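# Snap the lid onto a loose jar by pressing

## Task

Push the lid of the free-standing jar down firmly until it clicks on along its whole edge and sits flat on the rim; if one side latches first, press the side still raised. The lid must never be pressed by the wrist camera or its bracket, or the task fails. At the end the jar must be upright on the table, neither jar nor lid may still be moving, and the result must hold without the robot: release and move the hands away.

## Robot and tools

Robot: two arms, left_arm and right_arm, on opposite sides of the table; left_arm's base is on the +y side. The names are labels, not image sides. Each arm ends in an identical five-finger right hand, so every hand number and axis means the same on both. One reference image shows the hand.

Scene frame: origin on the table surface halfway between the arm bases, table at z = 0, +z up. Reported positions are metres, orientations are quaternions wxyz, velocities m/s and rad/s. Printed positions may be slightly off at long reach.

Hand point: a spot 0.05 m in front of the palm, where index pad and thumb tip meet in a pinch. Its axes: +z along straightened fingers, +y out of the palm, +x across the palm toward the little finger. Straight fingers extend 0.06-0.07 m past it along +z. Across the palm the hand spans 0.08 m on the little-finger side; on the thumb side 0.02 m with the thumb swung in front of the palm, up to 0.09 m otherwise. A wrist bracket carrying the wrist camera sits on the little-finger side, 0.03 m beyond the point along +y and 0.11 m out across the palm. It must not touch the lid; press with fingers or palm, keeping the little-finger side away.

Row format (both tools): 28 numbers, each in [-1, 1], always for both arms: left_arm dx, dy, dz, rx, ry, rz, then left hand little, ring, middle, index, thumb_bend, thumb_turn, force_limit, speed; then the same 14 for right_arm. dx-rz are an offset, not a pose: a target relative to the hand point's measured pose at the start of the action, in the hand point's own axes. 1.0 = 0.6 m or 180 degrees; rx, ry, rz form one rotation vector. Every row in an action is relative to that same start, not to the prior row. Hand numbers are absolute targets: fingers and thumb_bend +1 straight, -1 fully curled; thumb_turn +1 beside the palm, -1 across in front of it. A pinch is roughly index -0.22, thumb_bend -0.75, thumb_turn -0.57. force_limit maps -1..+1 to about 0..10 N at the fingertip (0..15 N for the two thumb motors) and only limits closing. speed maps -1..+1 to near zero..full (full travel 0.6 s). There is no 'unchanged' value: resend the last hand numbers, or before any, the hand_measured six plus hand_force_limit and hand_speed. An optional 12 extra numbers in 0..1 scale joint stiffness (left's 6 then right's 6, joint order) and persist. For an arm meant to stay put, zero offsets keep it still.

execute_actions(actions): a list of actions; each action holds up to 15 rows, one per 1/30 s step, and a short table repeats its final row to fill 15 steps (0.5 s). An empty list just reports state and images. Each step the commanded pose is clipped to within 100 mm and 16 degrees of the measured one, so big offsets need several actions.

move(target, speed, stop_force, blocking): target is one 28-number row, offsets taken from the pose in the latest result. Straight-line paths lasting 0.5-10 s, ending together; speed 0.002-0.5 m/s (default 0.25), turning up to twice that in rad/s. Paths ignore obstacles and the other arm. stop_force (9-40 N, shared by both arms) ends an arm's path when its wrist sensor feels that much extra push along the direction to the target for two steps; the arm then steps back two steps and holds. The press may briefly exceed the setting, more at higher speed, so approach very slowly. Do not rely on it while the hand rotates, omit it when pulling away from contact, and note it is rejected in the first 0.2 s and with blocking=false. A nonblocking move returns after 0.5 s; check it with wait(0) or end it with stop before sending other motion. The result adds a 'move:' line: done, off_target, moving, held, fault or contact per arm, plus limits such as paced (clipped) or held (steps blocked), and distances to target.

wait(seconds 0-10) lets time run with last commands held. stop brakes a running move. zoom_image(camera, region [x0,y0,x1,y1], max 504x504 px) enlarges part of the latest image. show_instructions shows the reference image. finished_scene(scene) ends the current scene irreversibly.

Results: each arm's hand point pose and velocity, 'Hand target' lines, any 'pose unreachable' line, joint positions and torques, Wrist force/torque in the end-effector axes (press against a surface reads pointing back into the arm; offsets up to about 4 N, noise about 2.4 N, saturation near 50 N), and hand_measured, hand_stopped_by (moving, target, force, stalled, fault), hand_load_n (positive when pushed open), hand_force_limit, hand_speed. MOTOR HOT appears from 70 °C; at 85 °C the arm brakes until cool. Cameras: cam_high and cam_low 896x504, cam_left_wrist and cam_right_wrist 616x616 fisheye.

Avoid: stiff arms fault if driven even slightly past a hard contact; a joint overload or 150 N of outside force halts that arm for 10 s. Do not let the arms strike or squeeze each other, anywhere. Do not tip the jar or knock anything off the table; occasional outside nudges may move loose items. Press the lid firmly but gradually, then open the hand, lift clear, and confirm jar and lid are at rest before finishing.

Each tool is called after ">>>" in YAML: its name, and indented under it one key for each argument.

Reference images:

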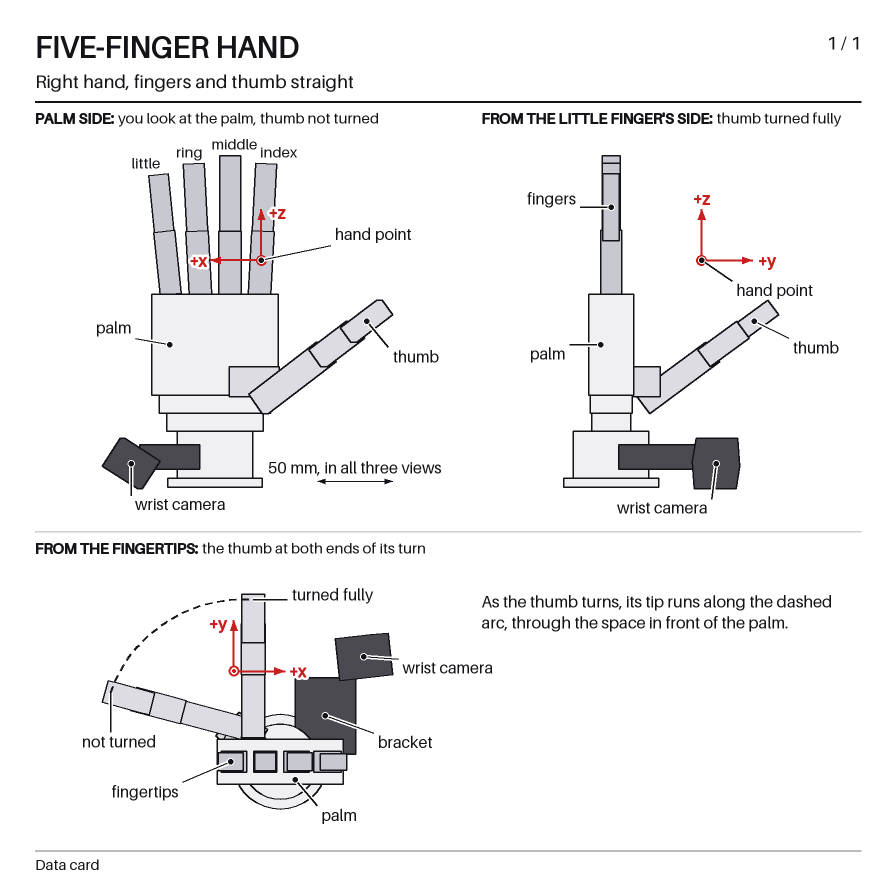

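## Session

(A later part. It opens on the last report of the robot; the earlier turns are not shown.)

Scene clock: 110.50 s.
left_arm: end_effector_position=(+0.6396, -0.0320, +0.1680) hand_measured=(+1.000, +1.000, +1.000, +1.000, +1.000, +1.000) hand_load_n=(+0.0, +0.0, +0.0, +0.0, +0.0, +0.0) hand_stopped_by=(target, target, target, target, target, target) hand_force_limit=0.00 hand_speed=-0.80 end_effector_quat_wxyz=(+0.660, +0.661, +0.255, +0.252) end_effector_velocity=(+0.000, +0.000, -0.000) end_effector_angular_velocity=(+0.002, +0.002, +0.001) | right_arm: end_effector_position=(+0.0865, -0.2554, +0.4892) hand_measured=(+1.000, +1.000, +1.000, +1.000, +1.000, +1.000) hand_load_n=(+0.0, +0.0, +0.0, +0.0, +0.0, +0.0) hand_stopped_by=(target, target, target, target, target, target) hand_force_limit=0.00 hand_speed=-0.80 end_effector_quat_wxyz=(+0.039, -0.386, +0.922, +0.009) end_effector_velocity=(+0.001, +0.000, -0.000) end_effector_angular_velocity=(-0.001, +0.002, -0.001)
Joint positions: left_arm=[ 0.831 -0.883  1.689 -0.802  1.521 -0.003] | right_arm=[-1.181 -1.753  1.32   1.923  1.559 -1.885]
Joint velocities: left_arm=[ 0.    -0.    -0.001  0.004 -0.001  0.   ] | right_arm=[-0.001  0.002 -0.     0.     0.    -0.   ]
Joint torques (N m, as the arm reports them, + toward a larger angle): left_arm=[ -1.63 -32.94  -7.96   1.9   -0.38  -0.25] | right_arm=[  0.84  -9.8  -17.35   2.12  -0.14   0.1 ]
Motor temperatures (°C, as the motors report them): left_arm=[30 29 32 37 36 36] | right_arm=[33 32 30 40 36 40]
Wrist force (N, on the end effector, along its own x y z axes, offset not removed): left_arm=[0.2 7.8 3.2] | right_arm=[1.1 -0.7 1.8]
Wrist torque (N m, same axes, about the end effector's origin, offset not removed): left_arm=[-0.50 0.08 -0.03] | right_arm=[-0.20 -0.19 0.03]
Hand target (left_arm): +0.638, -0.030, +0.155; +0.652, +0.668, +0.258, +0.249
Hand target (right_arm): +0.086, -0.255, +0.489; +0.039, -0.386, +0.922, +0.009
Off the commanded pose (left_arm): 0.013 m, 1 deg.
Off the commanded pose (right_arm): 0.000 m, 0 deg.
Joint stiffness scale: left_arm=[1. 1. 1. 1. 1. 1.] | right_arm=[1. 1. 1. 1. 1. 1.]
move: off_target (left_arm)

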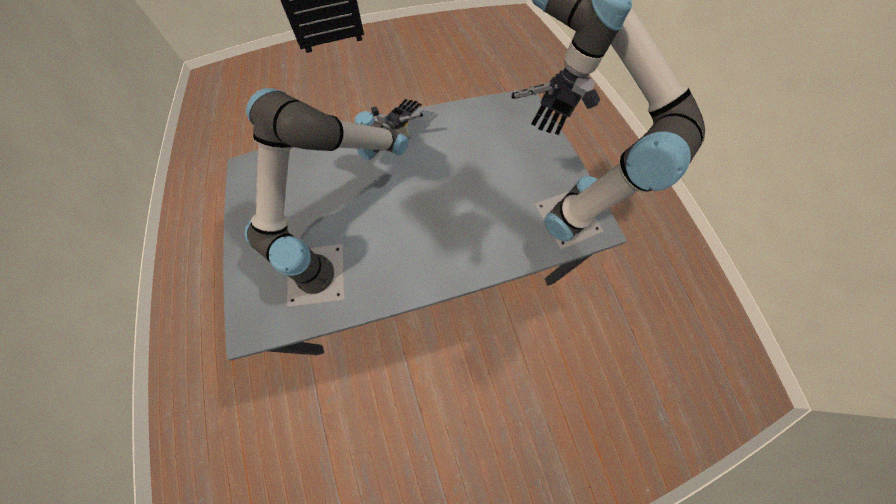

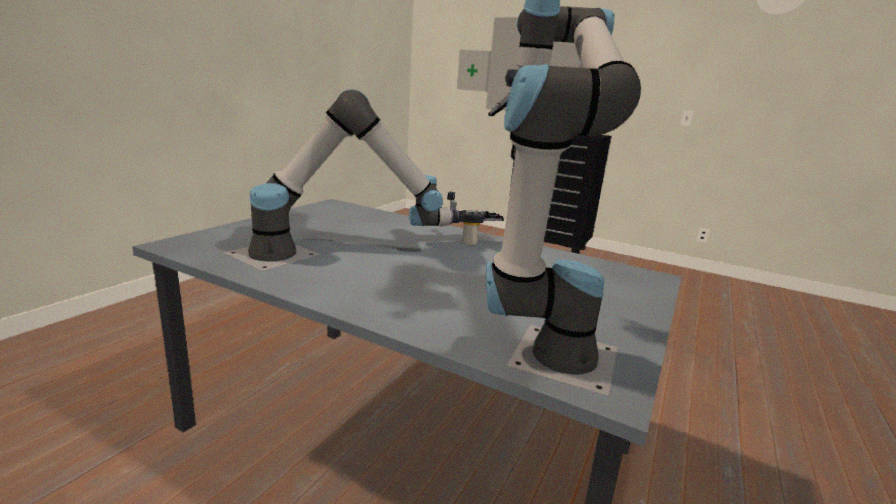

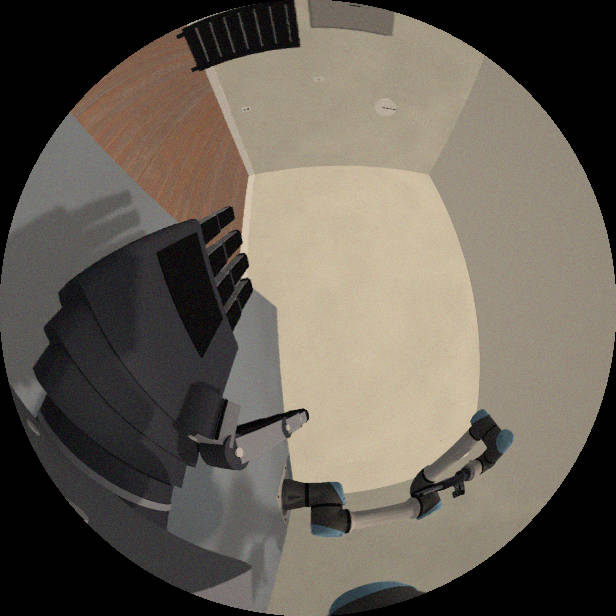

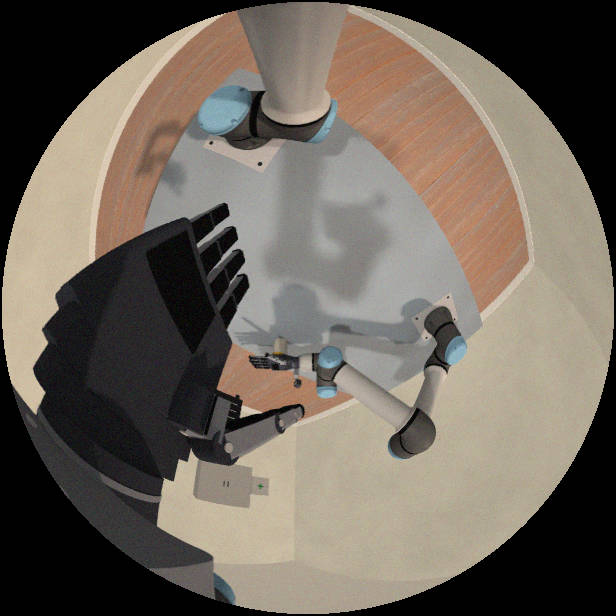

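>>> execute_actions:
  actions:
    - [[0,-0.0247,-0.0048,0.0078,0,0,1,1,1,1,1,1,0,-0.8,0,0,0,0,0,0,1,1,1,1,1,1,0,-0.8],[0,-0.0277,-0.0053,0.0086,0,0,1,1,1,1,1,1,0,-0.8,0,0,0,0,0,0,1,1,1,1,1,1,0,-0.8],[0,-0.0307,-0.0058,0.0094,0,0,1,1,1,1,1,1,0,-0.8,0,0,0,0,0,0,1,1,1,1,1,1,0,-0.8],[0,-0.0337,-0.0063,0.0102,0,0,1,1,1,1,1,1,0,-0.8,0,0,0,0,0,0,1,1,1,1,1,1,0,-0.8],[0,-0.0367,-0.0068,0.011,0,0,1,1,1,1,1,1,0,-0.8,0,0,0,0,0,0,1,1,1,1,1,1,0,-0.8],[0,-0.0397,-0.0073,0.0118,0,0,1,1,1,1,1,1,0,-0.8,0,0,0,0,0,0,1,1,1,1,1,1,0,-0.8],[0,-0.0427,-0.0078,0.0126,0,0,1,1,1,1,1,1,0,-0.8,0,0,0,0,0,0,1,1,1,1,1,1,0,-0.8],[0,-0.0457,-0.0083,0.0134,0,0,1,1,1,1,1,1,0,-0.8,0,0,0,0,0,0,1,1,1,1,1,1,0,-0.8],[0,-0.0487,-0.0088,0.0142,0,0,1,1,1,1,1,1,0,-0.8,0,0,0,0,0,0,1,1,1,1,1,1,0,-0.8],[0,-0.0517,-0.0093,0.015,0,0,1,1,1,1,1,1,0,-0.8,0,0,0,0,0,0,1,1,1,1,1,1,0,-0.8],[0,-0.0547,-0.0098,0.0158,0,0,1,1,1,1,1,1,0,-0.8,0,0,0,0,0,0,1,1,1,1,1,1,0,-0.8],[0,-0.0577,-0.0103,0.0166,0,0,1,1,1,1,1,1,0,-0.8,0,0,0,0,0,0,1,1,1,1,1,1,0,-0.8],[0,-0.0607,-0.0108,0.0174,0,0,1,1,1,1,1,1,0,-0.8,0,0,0,0,0,0,1,1,1,1,1,1,0,-0.8],[0,-0.0637,-0.0113,0.0182,0,0,1,1,1,1,1,1,0,-0.8,0,0,0,0,0,0,1,1,1,1,1,1,0,-0.8],[0,-0.0667,-0.0117,0.0191,0,0,1,1,1,1,1,1,0,-0.8,0,0,0,0,0,0,1,1,1,1,1,1,0,-0.8]]

>>> wait:
  seconds: 0.5

Scene clock: 125.50 s.
left_arm: end_effector_position=(+0.6395, -0.0316, +0.1674) hand_measured=(+1.000, +1.000, +1.000, +1.000, +1.000, +1.000) hand_load_n=(+0.0, +0.0, +0.0, +0.0, +0.0, +0.0) hand_stopped_by=(target, target, target, target, target, target) hand_force_limit=0.00 hand_speed=-0.80 end_effector_quat_wxyz=(+0.661, +0.659, +0.255, +0.252) end_effector_velocity=(-0.000, +0.002, -0.003) end_effector_angular_velocity=(-0.009, -0.001, +0.002) | right_arm: end_effector_position=(+0.0865, -0.2554, +0.4892) hand_measured=(+1.000, +1.000, +1.000, +1.000, +1.000, +1.000) hand_load_n=(+0.0, +0.0, +0.0, +0.0, +0.0, +0.0) hand_stopped_by=(target, target, target, target, target, target) hand_force_limit=0.00 hand_speed=-0.80 end_effector_quat_wxyz=(+0.039, -0.386, +0.922, +0.009) end_effector_velocity=(-0.000, -0.000, +0.000) end_effector_angular_velocity=(+0.000, -0.001, -0.001)
Joint positions: left_arm=[ 0.831 -0.882  1.691 -0.809  1.521 -0.005] | right_arm=[-1.181 -1.753  1.32   1.923  1.559 -1.885]
Joint velocities: left_arm=[ 0.     0.007  0.006 -0.02  -0.001 -0.005] | right_arm=[-0.    -0.001  0.     0.    -0.     0.   ]
Joint torques (N m, as the arm reports them, + toward a larger angle): left_arm=[ -3.13 -17.23   0.86   4.11  -0.36  -0.1 ] | right_arm=[  0.42 -10.47 -17.07   2.09   0.06   0.22]
Motor temperatures (°C, as the motors report them): left_arm=[30 29 32 37 36 36] | right_arm=[33 32 30 40 36 40]
Wrist force (N, on the end effector, along its own x y z axes, offset not removed): left_arm=[2.4 31.2 5.0] | right_arm=[-2.5 -0.8 2.0]
Wrist torque (N m, same axes, about the end effector's origin, offset not removed): left_arm=[1.77 -0.48 0.67] | right_arm=[-0.26 0.31 -0.03]
Hand target (left_arm): +0.634, -0.026, +0.129; +0.639, +0.680, +0.263, +0.244
Hand target (right_arm): +0.086, -0.255, +0.489; +0.039, -0.386, +0.922, +0.009
Off the commanded pose (left_arm): 0.040 m, 4 deg.
Off the commanded pose (right_arm): 0.000 m, 0 deg.
Joint stiffness scale: left_arm=[1. 1. 1. 1. 1. 1.] | right_arm=[1. 1. 1. 1. 1. 1.]

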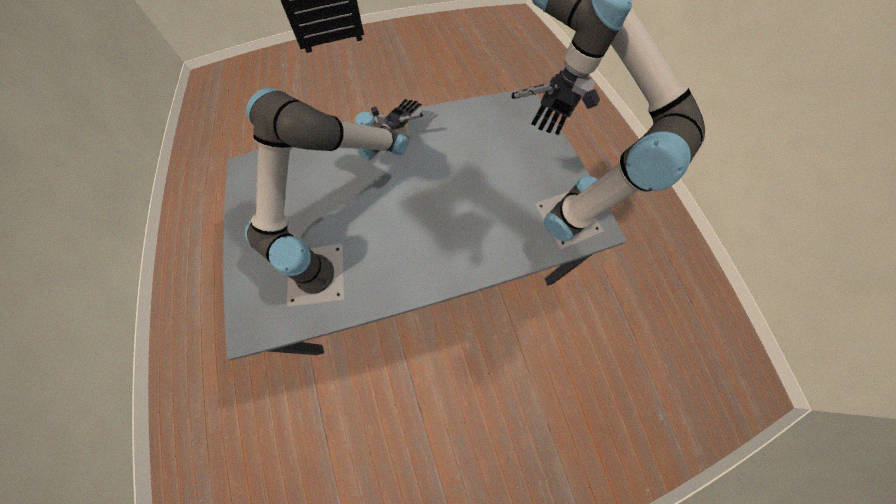

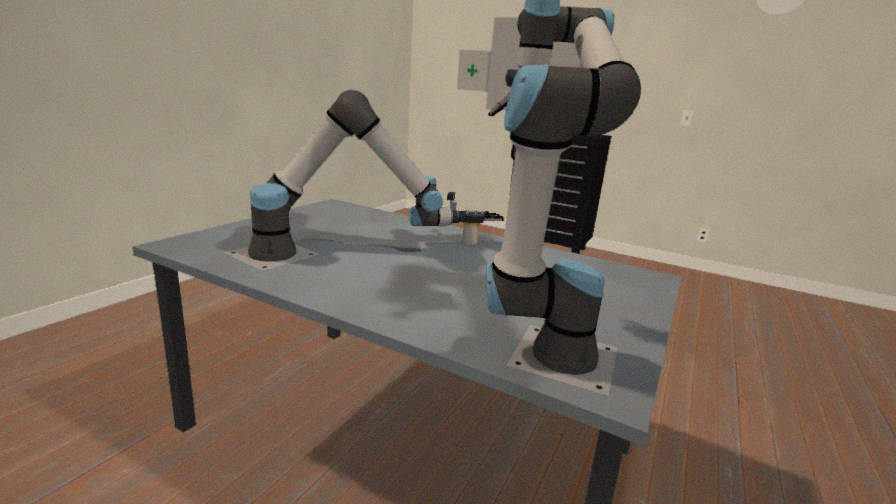

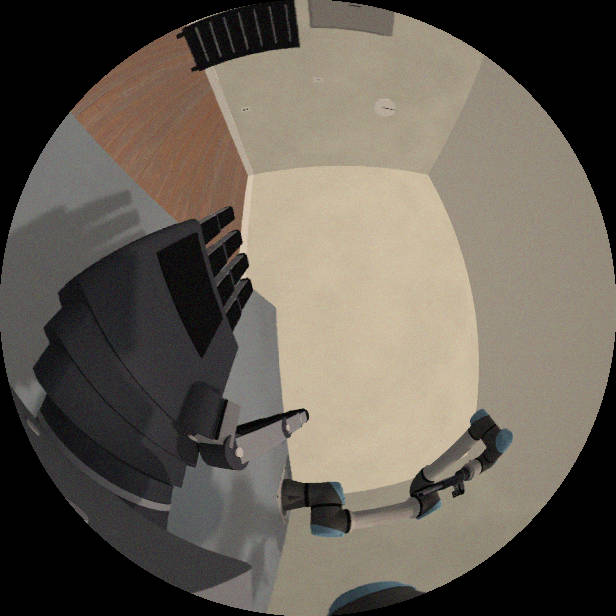

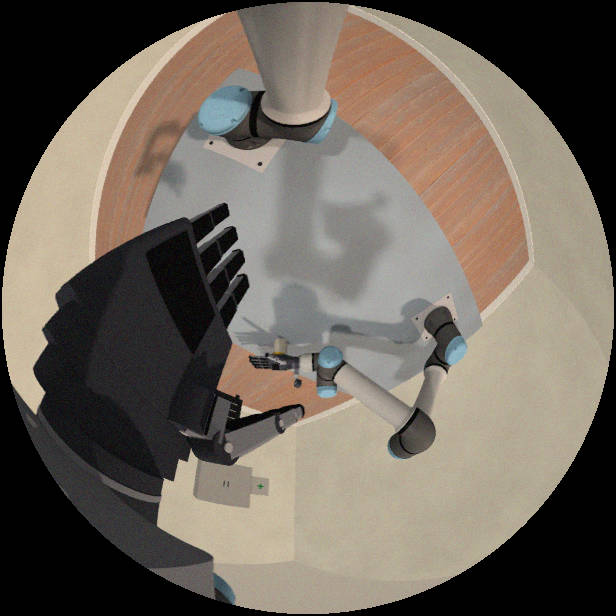

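Scene clock: 126.00 s.
left_arm: end_effector_position=(+0.6395, -0.0315, +0.1671) hand_measured=(+1.000, +1.000, +1.000, +1.000, +1.000, +1.000) hand_load_n=(+0.0, +0.0, +0.0, +0.0, +0.0, +0.0) hand_stopped_by=(target, target, target, target, target, target) hand_force_limit=0.00 hand_speed=-0.80 end_effector_quat_wxyz=(+0.661, +0.659, +0.256, +0.252) end_effector_velocity=(-0.001, -0.001, -0.001) end_effector_angular_velocity=(+0.001, +0.000, -0.002) | right_arm: end_effector_position=(+0.0865, -0.2554, +0.4892) hand_measured=(+1.000, +1.000, +1.000, +1.000, +1.000, +1.000) hand_load_n=(+0.0, +0.0, +0.0, +0.0, +0.0, +0.0) hand_stopped_by=(target, target, target, target, target, target) hand_force_limit=0.00 hand_speed=-0.80 end_effector_quat_wxyz=(+0.039, -0.386, +0.922, +0.009) end_effector_velocity=(-0.000, -0.000, -0.000) end_effector_angular_velocity=(-0.001, +0.002, -0.001)
Joint positions: left_arm=[ 0.831 -0.881  1.691 -0.813  1.521 -0.006] | right_arm=[-1.181 -1.753  1.32   1.923  1.559 -1.885]
Joint velocities: left_arm=[-0.002  0.001  0.    -0.001  0.     0.   ] | right_arm=[-0.     0.     0.001  0.001  0.     0.001]
Joint torques (N m, as the arm reports them, + toward a larger angle): left_arm=[ -3.06 -16.44   2.62   4.94  -0.38   0.03] | right_arm=[  0.51  -9.77 -16.99   2.08   0.09   0.27]
Motor temperatures (°C, as the motors report them): left_arm=[30 29 32 37 36 36] | right_arm=[33 32 30 40 36 40]
Wrist force (N, on the end effector, along its own x y z axes, offset not removed): left_arm=[2.0 34.0 0.1] | right_arm=[-2.2 -0.7 3.6]
Wrist torque (N m, same axes, about the end effector's origin, offset not removed): left_arm=[1.98 -0.22 0.65] | right_arm=[-0.24 0.36 -0.14]
Hand target (left_arm): +0.634, -0.026, +0.129; +0.639, +0.680, +0.263, +0.244
Hand target (right_arm): +0.086, -0.255, +0.489; +0.039, -0.386, +0.922, +0.009
Off the commanded pose (left_arm): 0.040 m, 4 deg.
Off the commanded pose (right_arm): 0.000 m, 0 deg.
Joint stiffness scale: left_arm=[1. 1. 1. 1. 1. 1.] | right_arm=[1. 1. 1. 1. 1. 1.]
wait: 0.50 s; at rest by 0.17 s

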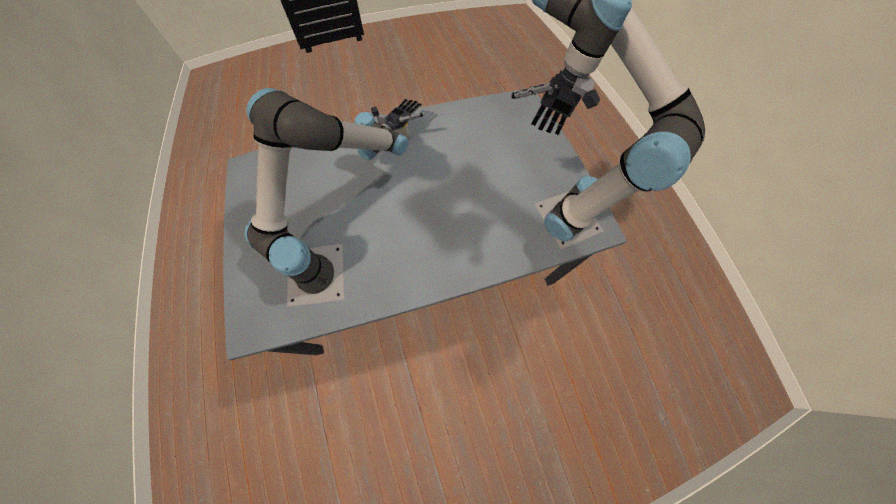

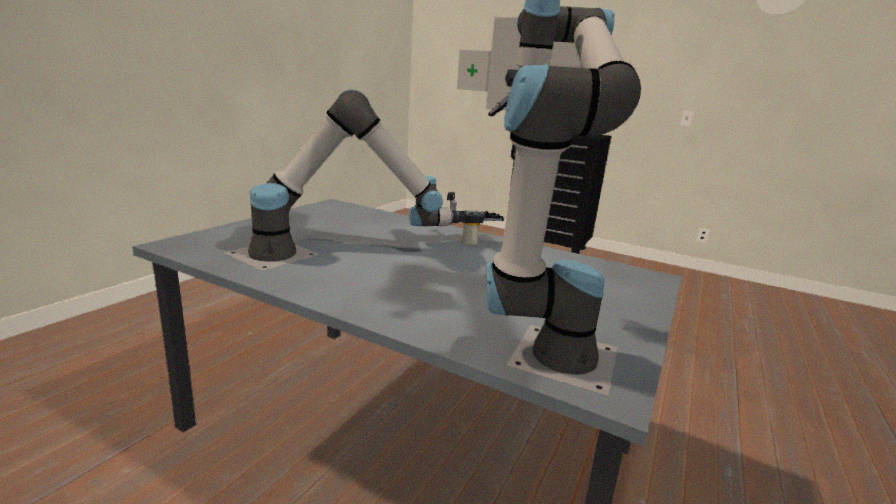

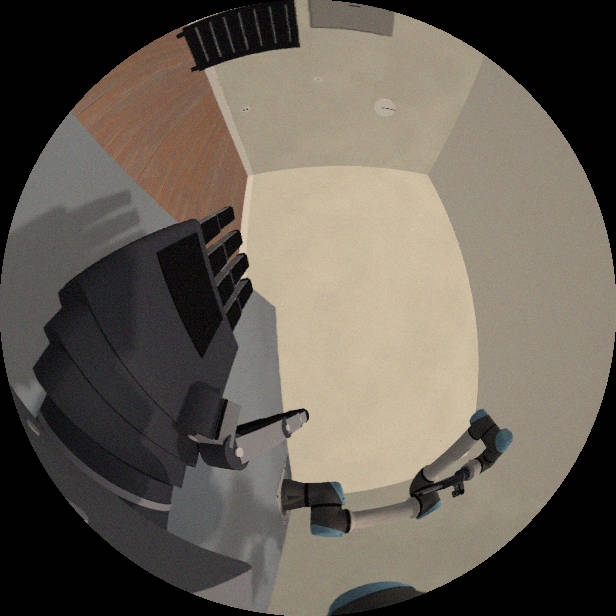

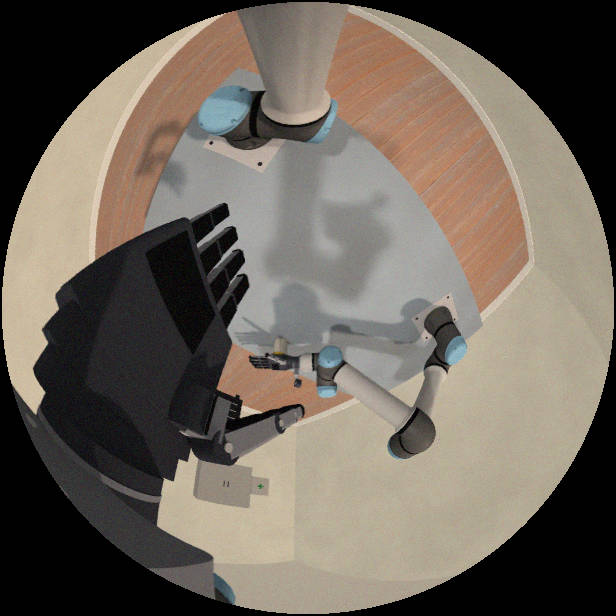

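>>> execute_actions:
  actions:
    - [[0,-0.066,-0.0135,0.021,0,0,1,1,1,1,1,1,0,-0.8,0,0,0,0,0,0,1,1,1,1,1,1,0,-0.8],[0,-0.069,-0.014,0.022,0,0,1,1,1,1,1,1,0,-0.8,0,0,0,0,0,0,1,1,1,1,1,1,0,-0.8],[0,-0.072,-0.0146,0.023,0,0,1,1,1,1,1,1,0,-0.8,0,0,0,0,0,0,1,1,1,1,1,1,0,-0.8],[0,-0.075,-0.0151,0.024,0,0,1,1,1,1,1,1,0,-0.8,0,0,0,0,0,0,1,1,1,1,1,1,0,-0.8],[0,-0.078,-0.0157,0.025,0,0,1,1,1,1,1,1,0,-0.8,0,0,0,0,0,0,1,1,1,1,1,1,0,-0.8],[0,-0.081,-0.0162,0.026,0,0,1,1,1,1,1,1,0,-0.8,0,0,0,0,0,0,1,1,1,1,1,1,0,-0.8],[0,-0.084,-0.0167,0.027,0,0,1,1,1,1,1,1,0,-0.8,0,0,0,0,0,0,1,1,1,1,1,1,0,-0.8],[0,-0.087,-0.0173,0.028,0,0,1,1,1,1,1,1,0,-0.8,0,0,0,0,0,0,1,1,1,1,1,1,0,-0.8],[0,-0.09,-0.0178,0.029,0,0,1,1,1,1,1,1,0,-0.8,0,0,0,0,0,0,1,1,1,1,1,1,0,-0.8],[0,-0.093,-0.0183,0.03,0,0,1,1,1,1,1,1,0,-0.8,0,0,0,0,0,0,1,1,1,1,1,1,0,-0.8],[0,-0.096,-0.0189,0.031,0,0,1,1,1,1,1,1,0,-0.8,0,0,0,0,0,0,1,1,1,1,1,1,0,-0.8],[0,-0.099,-0.0194,0.032,0,0,1,1,1,1,1,1,0,-0.8,0,0,0,0,0,0,1,1,1,1,1,1,0,-0.8],[0,-0.102,-0.02,0.033,0,0,1,1,1,1,1,1,0,-0.8,0,0,0,0,0,0,1,1,1,1,1,1,0,-0.8],[0,-0.105,-0.0205,0.034,0,0,1,1,1,1,1,1,0,-0.8,0,0,0,0,0,0,1,1,1,1,1,1,0,-0.8],[0,-0.108,-0.021,0.035,0,0,1,1,1,1,1,1,0,-0.8,0,0,0,0,0,0,1,1,1,1,1,1,0,-0.8]]

>>> wait:
  seconds: 0.5

Scene clock: 132.00 s.
left_arm: end_effector_position=(+0.6388, -0.0306, +0.1649) hand_measured=(+1.000, +1.000, +1.000, +1.000, +1.000, +1.000) hand_load_n=(+0.0, +0.0, +0.0, +0.0, +0.0, +0.0) hand_stopped_by=(target, target, target, target, target, target) hand_force_limit=0.00 hand_speed=-0.80 end_effector_quat_wxyz=(+0.661, +0.659, +0.257, +0.251) end_effector_velocity=(+0.000, +0.001, -0.000) end_effector_angular_velocity=(-0.000, +0.004, +0.002) | right_arm: end_effector_position=(+0.0865, -0.2554, +0.4892) hand_measured=(+1.000, +1.000, +1.000, +1.000, +1.000, +1.000) hand_load_n=(+0.0, +0.0, +0.0, +0.0, +0.0, +0.0) hand_stopped_by=(target, target, target, target, target, target) hand_force_limit=0.00 hand_speed=-0.80 end_effector_quat_wxyz=(+0.039, -0.386, +0.922, +0.009) end_effector_velocity=(+0.000, +0.000, -0.000) end_effector_angular_velocity=(-0.002, +0.003, +0.001)
Joint positions: left_arm=[ 0.831 -0.88   1.695 -0.814  1.52  -0.009] | right_arm=[-1.181 -1.753  1.32   1.923  1.559 -1.885]
Joint velocities: left_arm=[-0.    -0.001 -0.     0.004 -0.002 -0.003] | right_arm=[-0.     0.002  0.     0.001 -0.    -0.001]
Joint torques (N m, as the arm reports them, + toward a larger angle): left_arm=[-3.35 -6.36 11.39  9.77 -0.6  -0.99] | right_arm=[  0.45  -9.67 -16.41   2.13  -0.07   0.16]
Motor temperatures (°C, as the motors report them): left_arm=[30 29 32 37 36 36] | right_arm=[33 32 30 40 36 40]
Wrist force (N, on the end effector, along its own x y z axes, offset not removed): left_arm=[1.5 44.0 10.8] | right_arm=[0.6 -1.3 1.5]
Wrist torque (N m, same axes, about the end effector's origin, offset not removed): left_arm=[1.11 -0.36 1.68] | right_arm=[-0.26 0.08 0.08]
Hand target (left_arm): +0.629, -0.020, +0.104; +0.624, +0.694, +0.269, +0.238
Hand target (right_arm): +0.086, -0.255, +0.489; +0.039, -0.386, +0.922, +0.009
Off the commanded pose (left_arm): 0.064 m, 6 deg.
Off the commanded pose (right_arm): 0.000 m, 0 deg.
Joint stiffness scale: left_arm=[1. 1. 1. 1. 1. 1.] | right_arm=[1. 1. 1. 1. 1. 1.]

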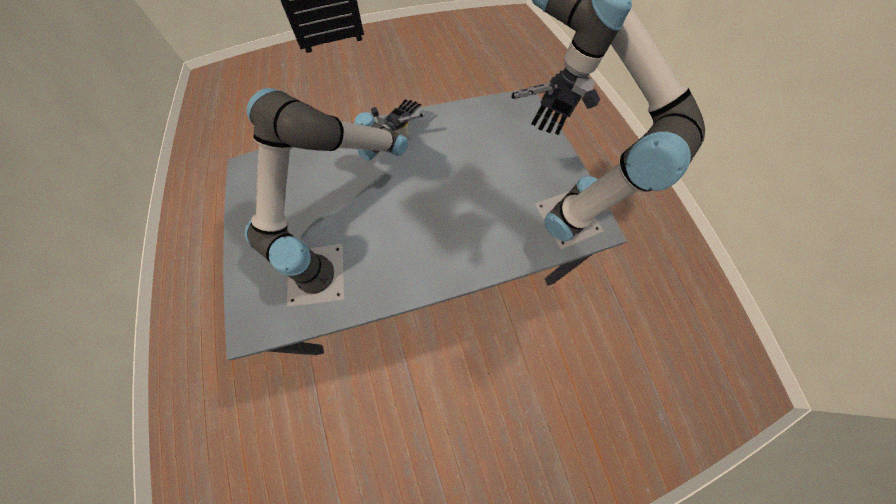

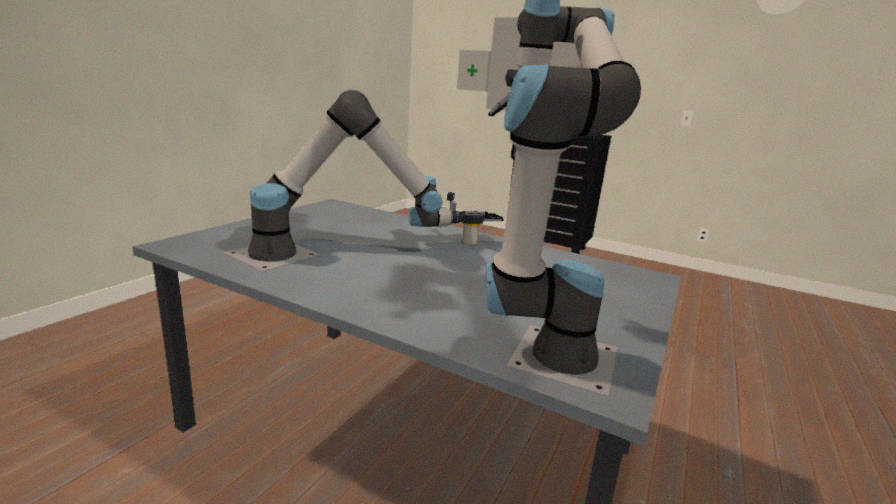

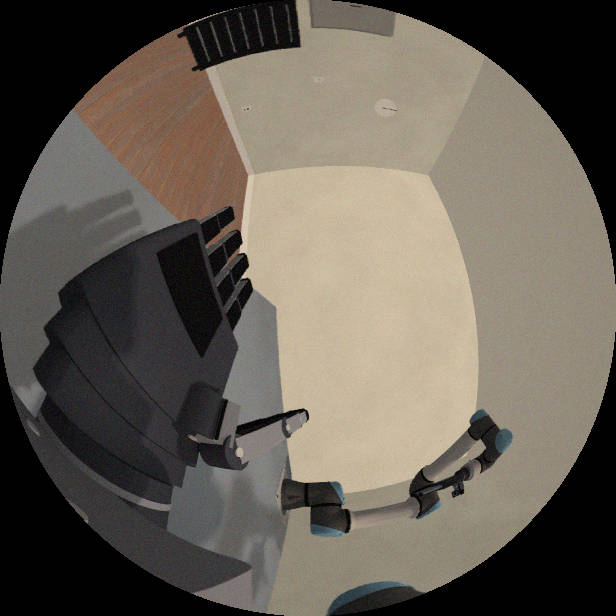

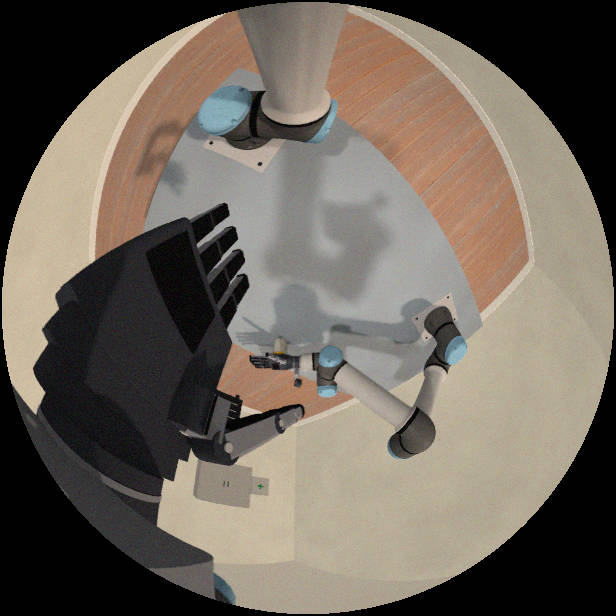

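Scene clock: 132.50 s.
left_arm: end_effector_position=(+0.6389, -0.0305, +0.1648) hand_measured=(+1.000, +1.000, +1.000, +1.000, +1.000, +1.000) hand_load_n=(+0.0, +0.0, +0.0, +0.0, +0.0, +0.0) hand_stopped_by=(target, target, target, target, target, target) hand_force_limit=0.00 hand_speed=-0.80 end_effector_quat_wxyz=(+0.660, +0.659, +0.257, +0.250) end_effector_velocity=(-0.000, -0.000, +0.000) end_effector_angular_velocity=(-0.000, +0.000, -0.000) | right_arm: end_effector_position=(+0.0865, -0.2554, +0.4892) hand_measured=(+1.000, +1.000, +1.000, +1.000, +1.000, +1.000) hand_load_n=(+0.0, +0.0, +0.0, +0.0, +0.0, +0.0) hand_stopped_by=(target, target, target, target, target, target) hand_force_limit=0.00 hand_speed=-0.80 end_effector_quat_wxyz=(+0.039, -0.386, +0.922, +0.009) end_effector_velocity=(+0.000, +0.000, -0.000) end_effector_angular_velocity=(-0.000, -0.000, +0.001)
Joint positions: left_arm=[ 0.831 -0.88   1.695 -0.813  1.52  -0.009] | right_arm=[-1.181 -1.753  1.32   1.923  1.559 -1.885]
Joint velocities: left_arm=[-0.001 -0.     0.001  0.    -0.    -0.   ] | right_arm=[ 0.002  0.001 -0.    -0.001  0.     0.001]
Joint torques (N m, as the arm reports them, + toward a larger angle): left_arm=[-3.13 -2.55 13.87 10.76 -0.31 -0.97] | right_arm=[  0.77  -9.12 -17.14   2.05   0.23   0.04]
Motor temperatures (°C, as the motors report them): left_arm=[30 29 32 37 36 36] | right_arm=[33 32 30 40 36 40]
Wrist force (N, on the end effector, along its own x y z axes, offset not removed): left_arm=[0.8 49.5 13.4] | right_arm=[-2.2 0.2 1.9]
Wrist torque (N m, same axes, about the end effector's origin, offset not removed): left_arm=[1.37 -0.30 1.94] | right_arm=[-0.13 0.45 -0.13]
Hand target (left_arm): +0.629, -0.020, +0.104; +0.624, +0.694, +0.269, +0.238
Hand target (right_arm): +0.086, -0.255, +0.489; +0.039, -0.386, +0.922, +0.009
Off the commanded pose (left_arm): 0.063 m, 6 deg.
Off the commanded pose (right_arm): 0.000 m, 0 deg.
Joint stiffness scale: left_arm=[1. 1. 1. 1. 1. 1.] | right_arm=[1. 1. 1. 1. 1. 1.]
wait: 0.50 s; at rest by 0.17 s

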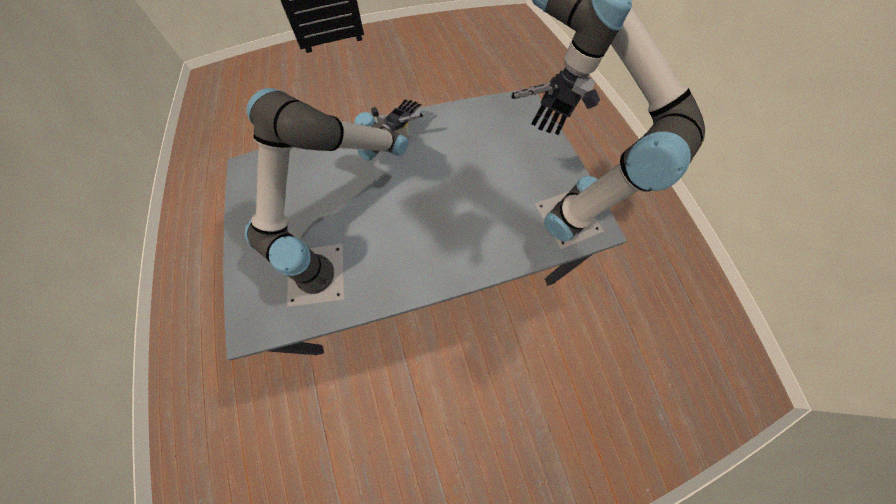

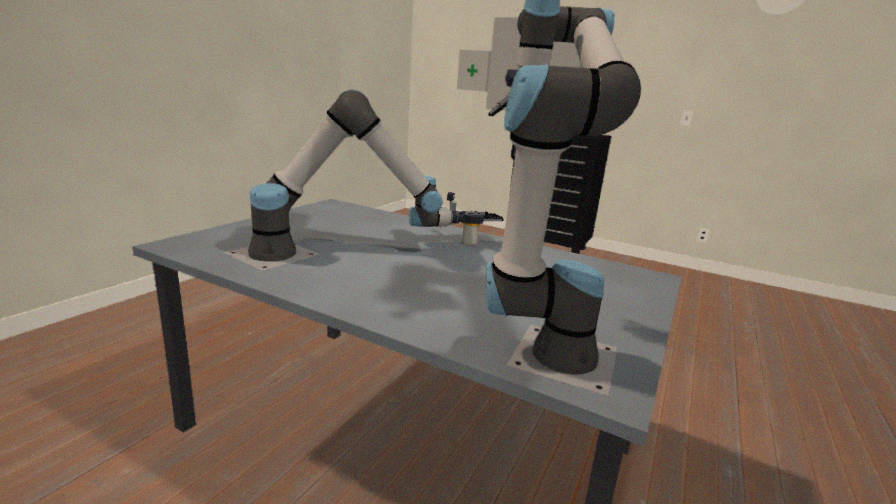

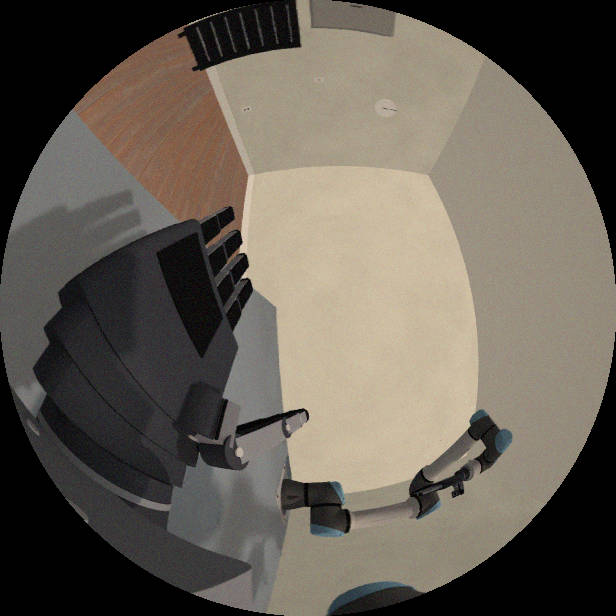

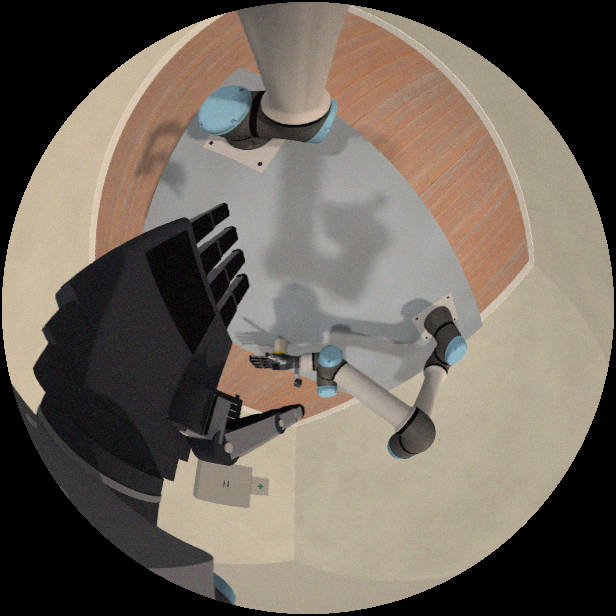

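>>> zoom_image:
  camera: "cam_low"
  region: [445, 200, 500, 250]

Region (445, 200, 500, 250) of cam_low's 896x504 image, scaled by 9.164, with more detail than that image has; it fills the top 458 rows of this view, and the rest is white.

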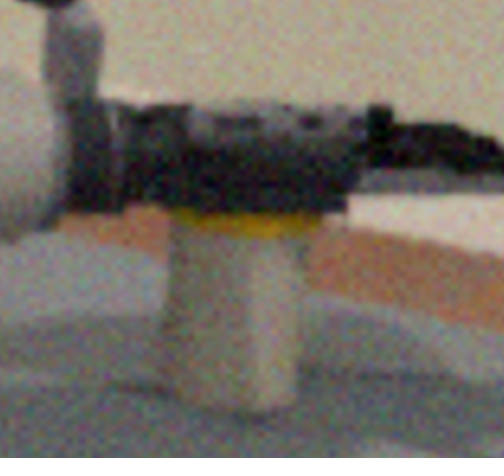

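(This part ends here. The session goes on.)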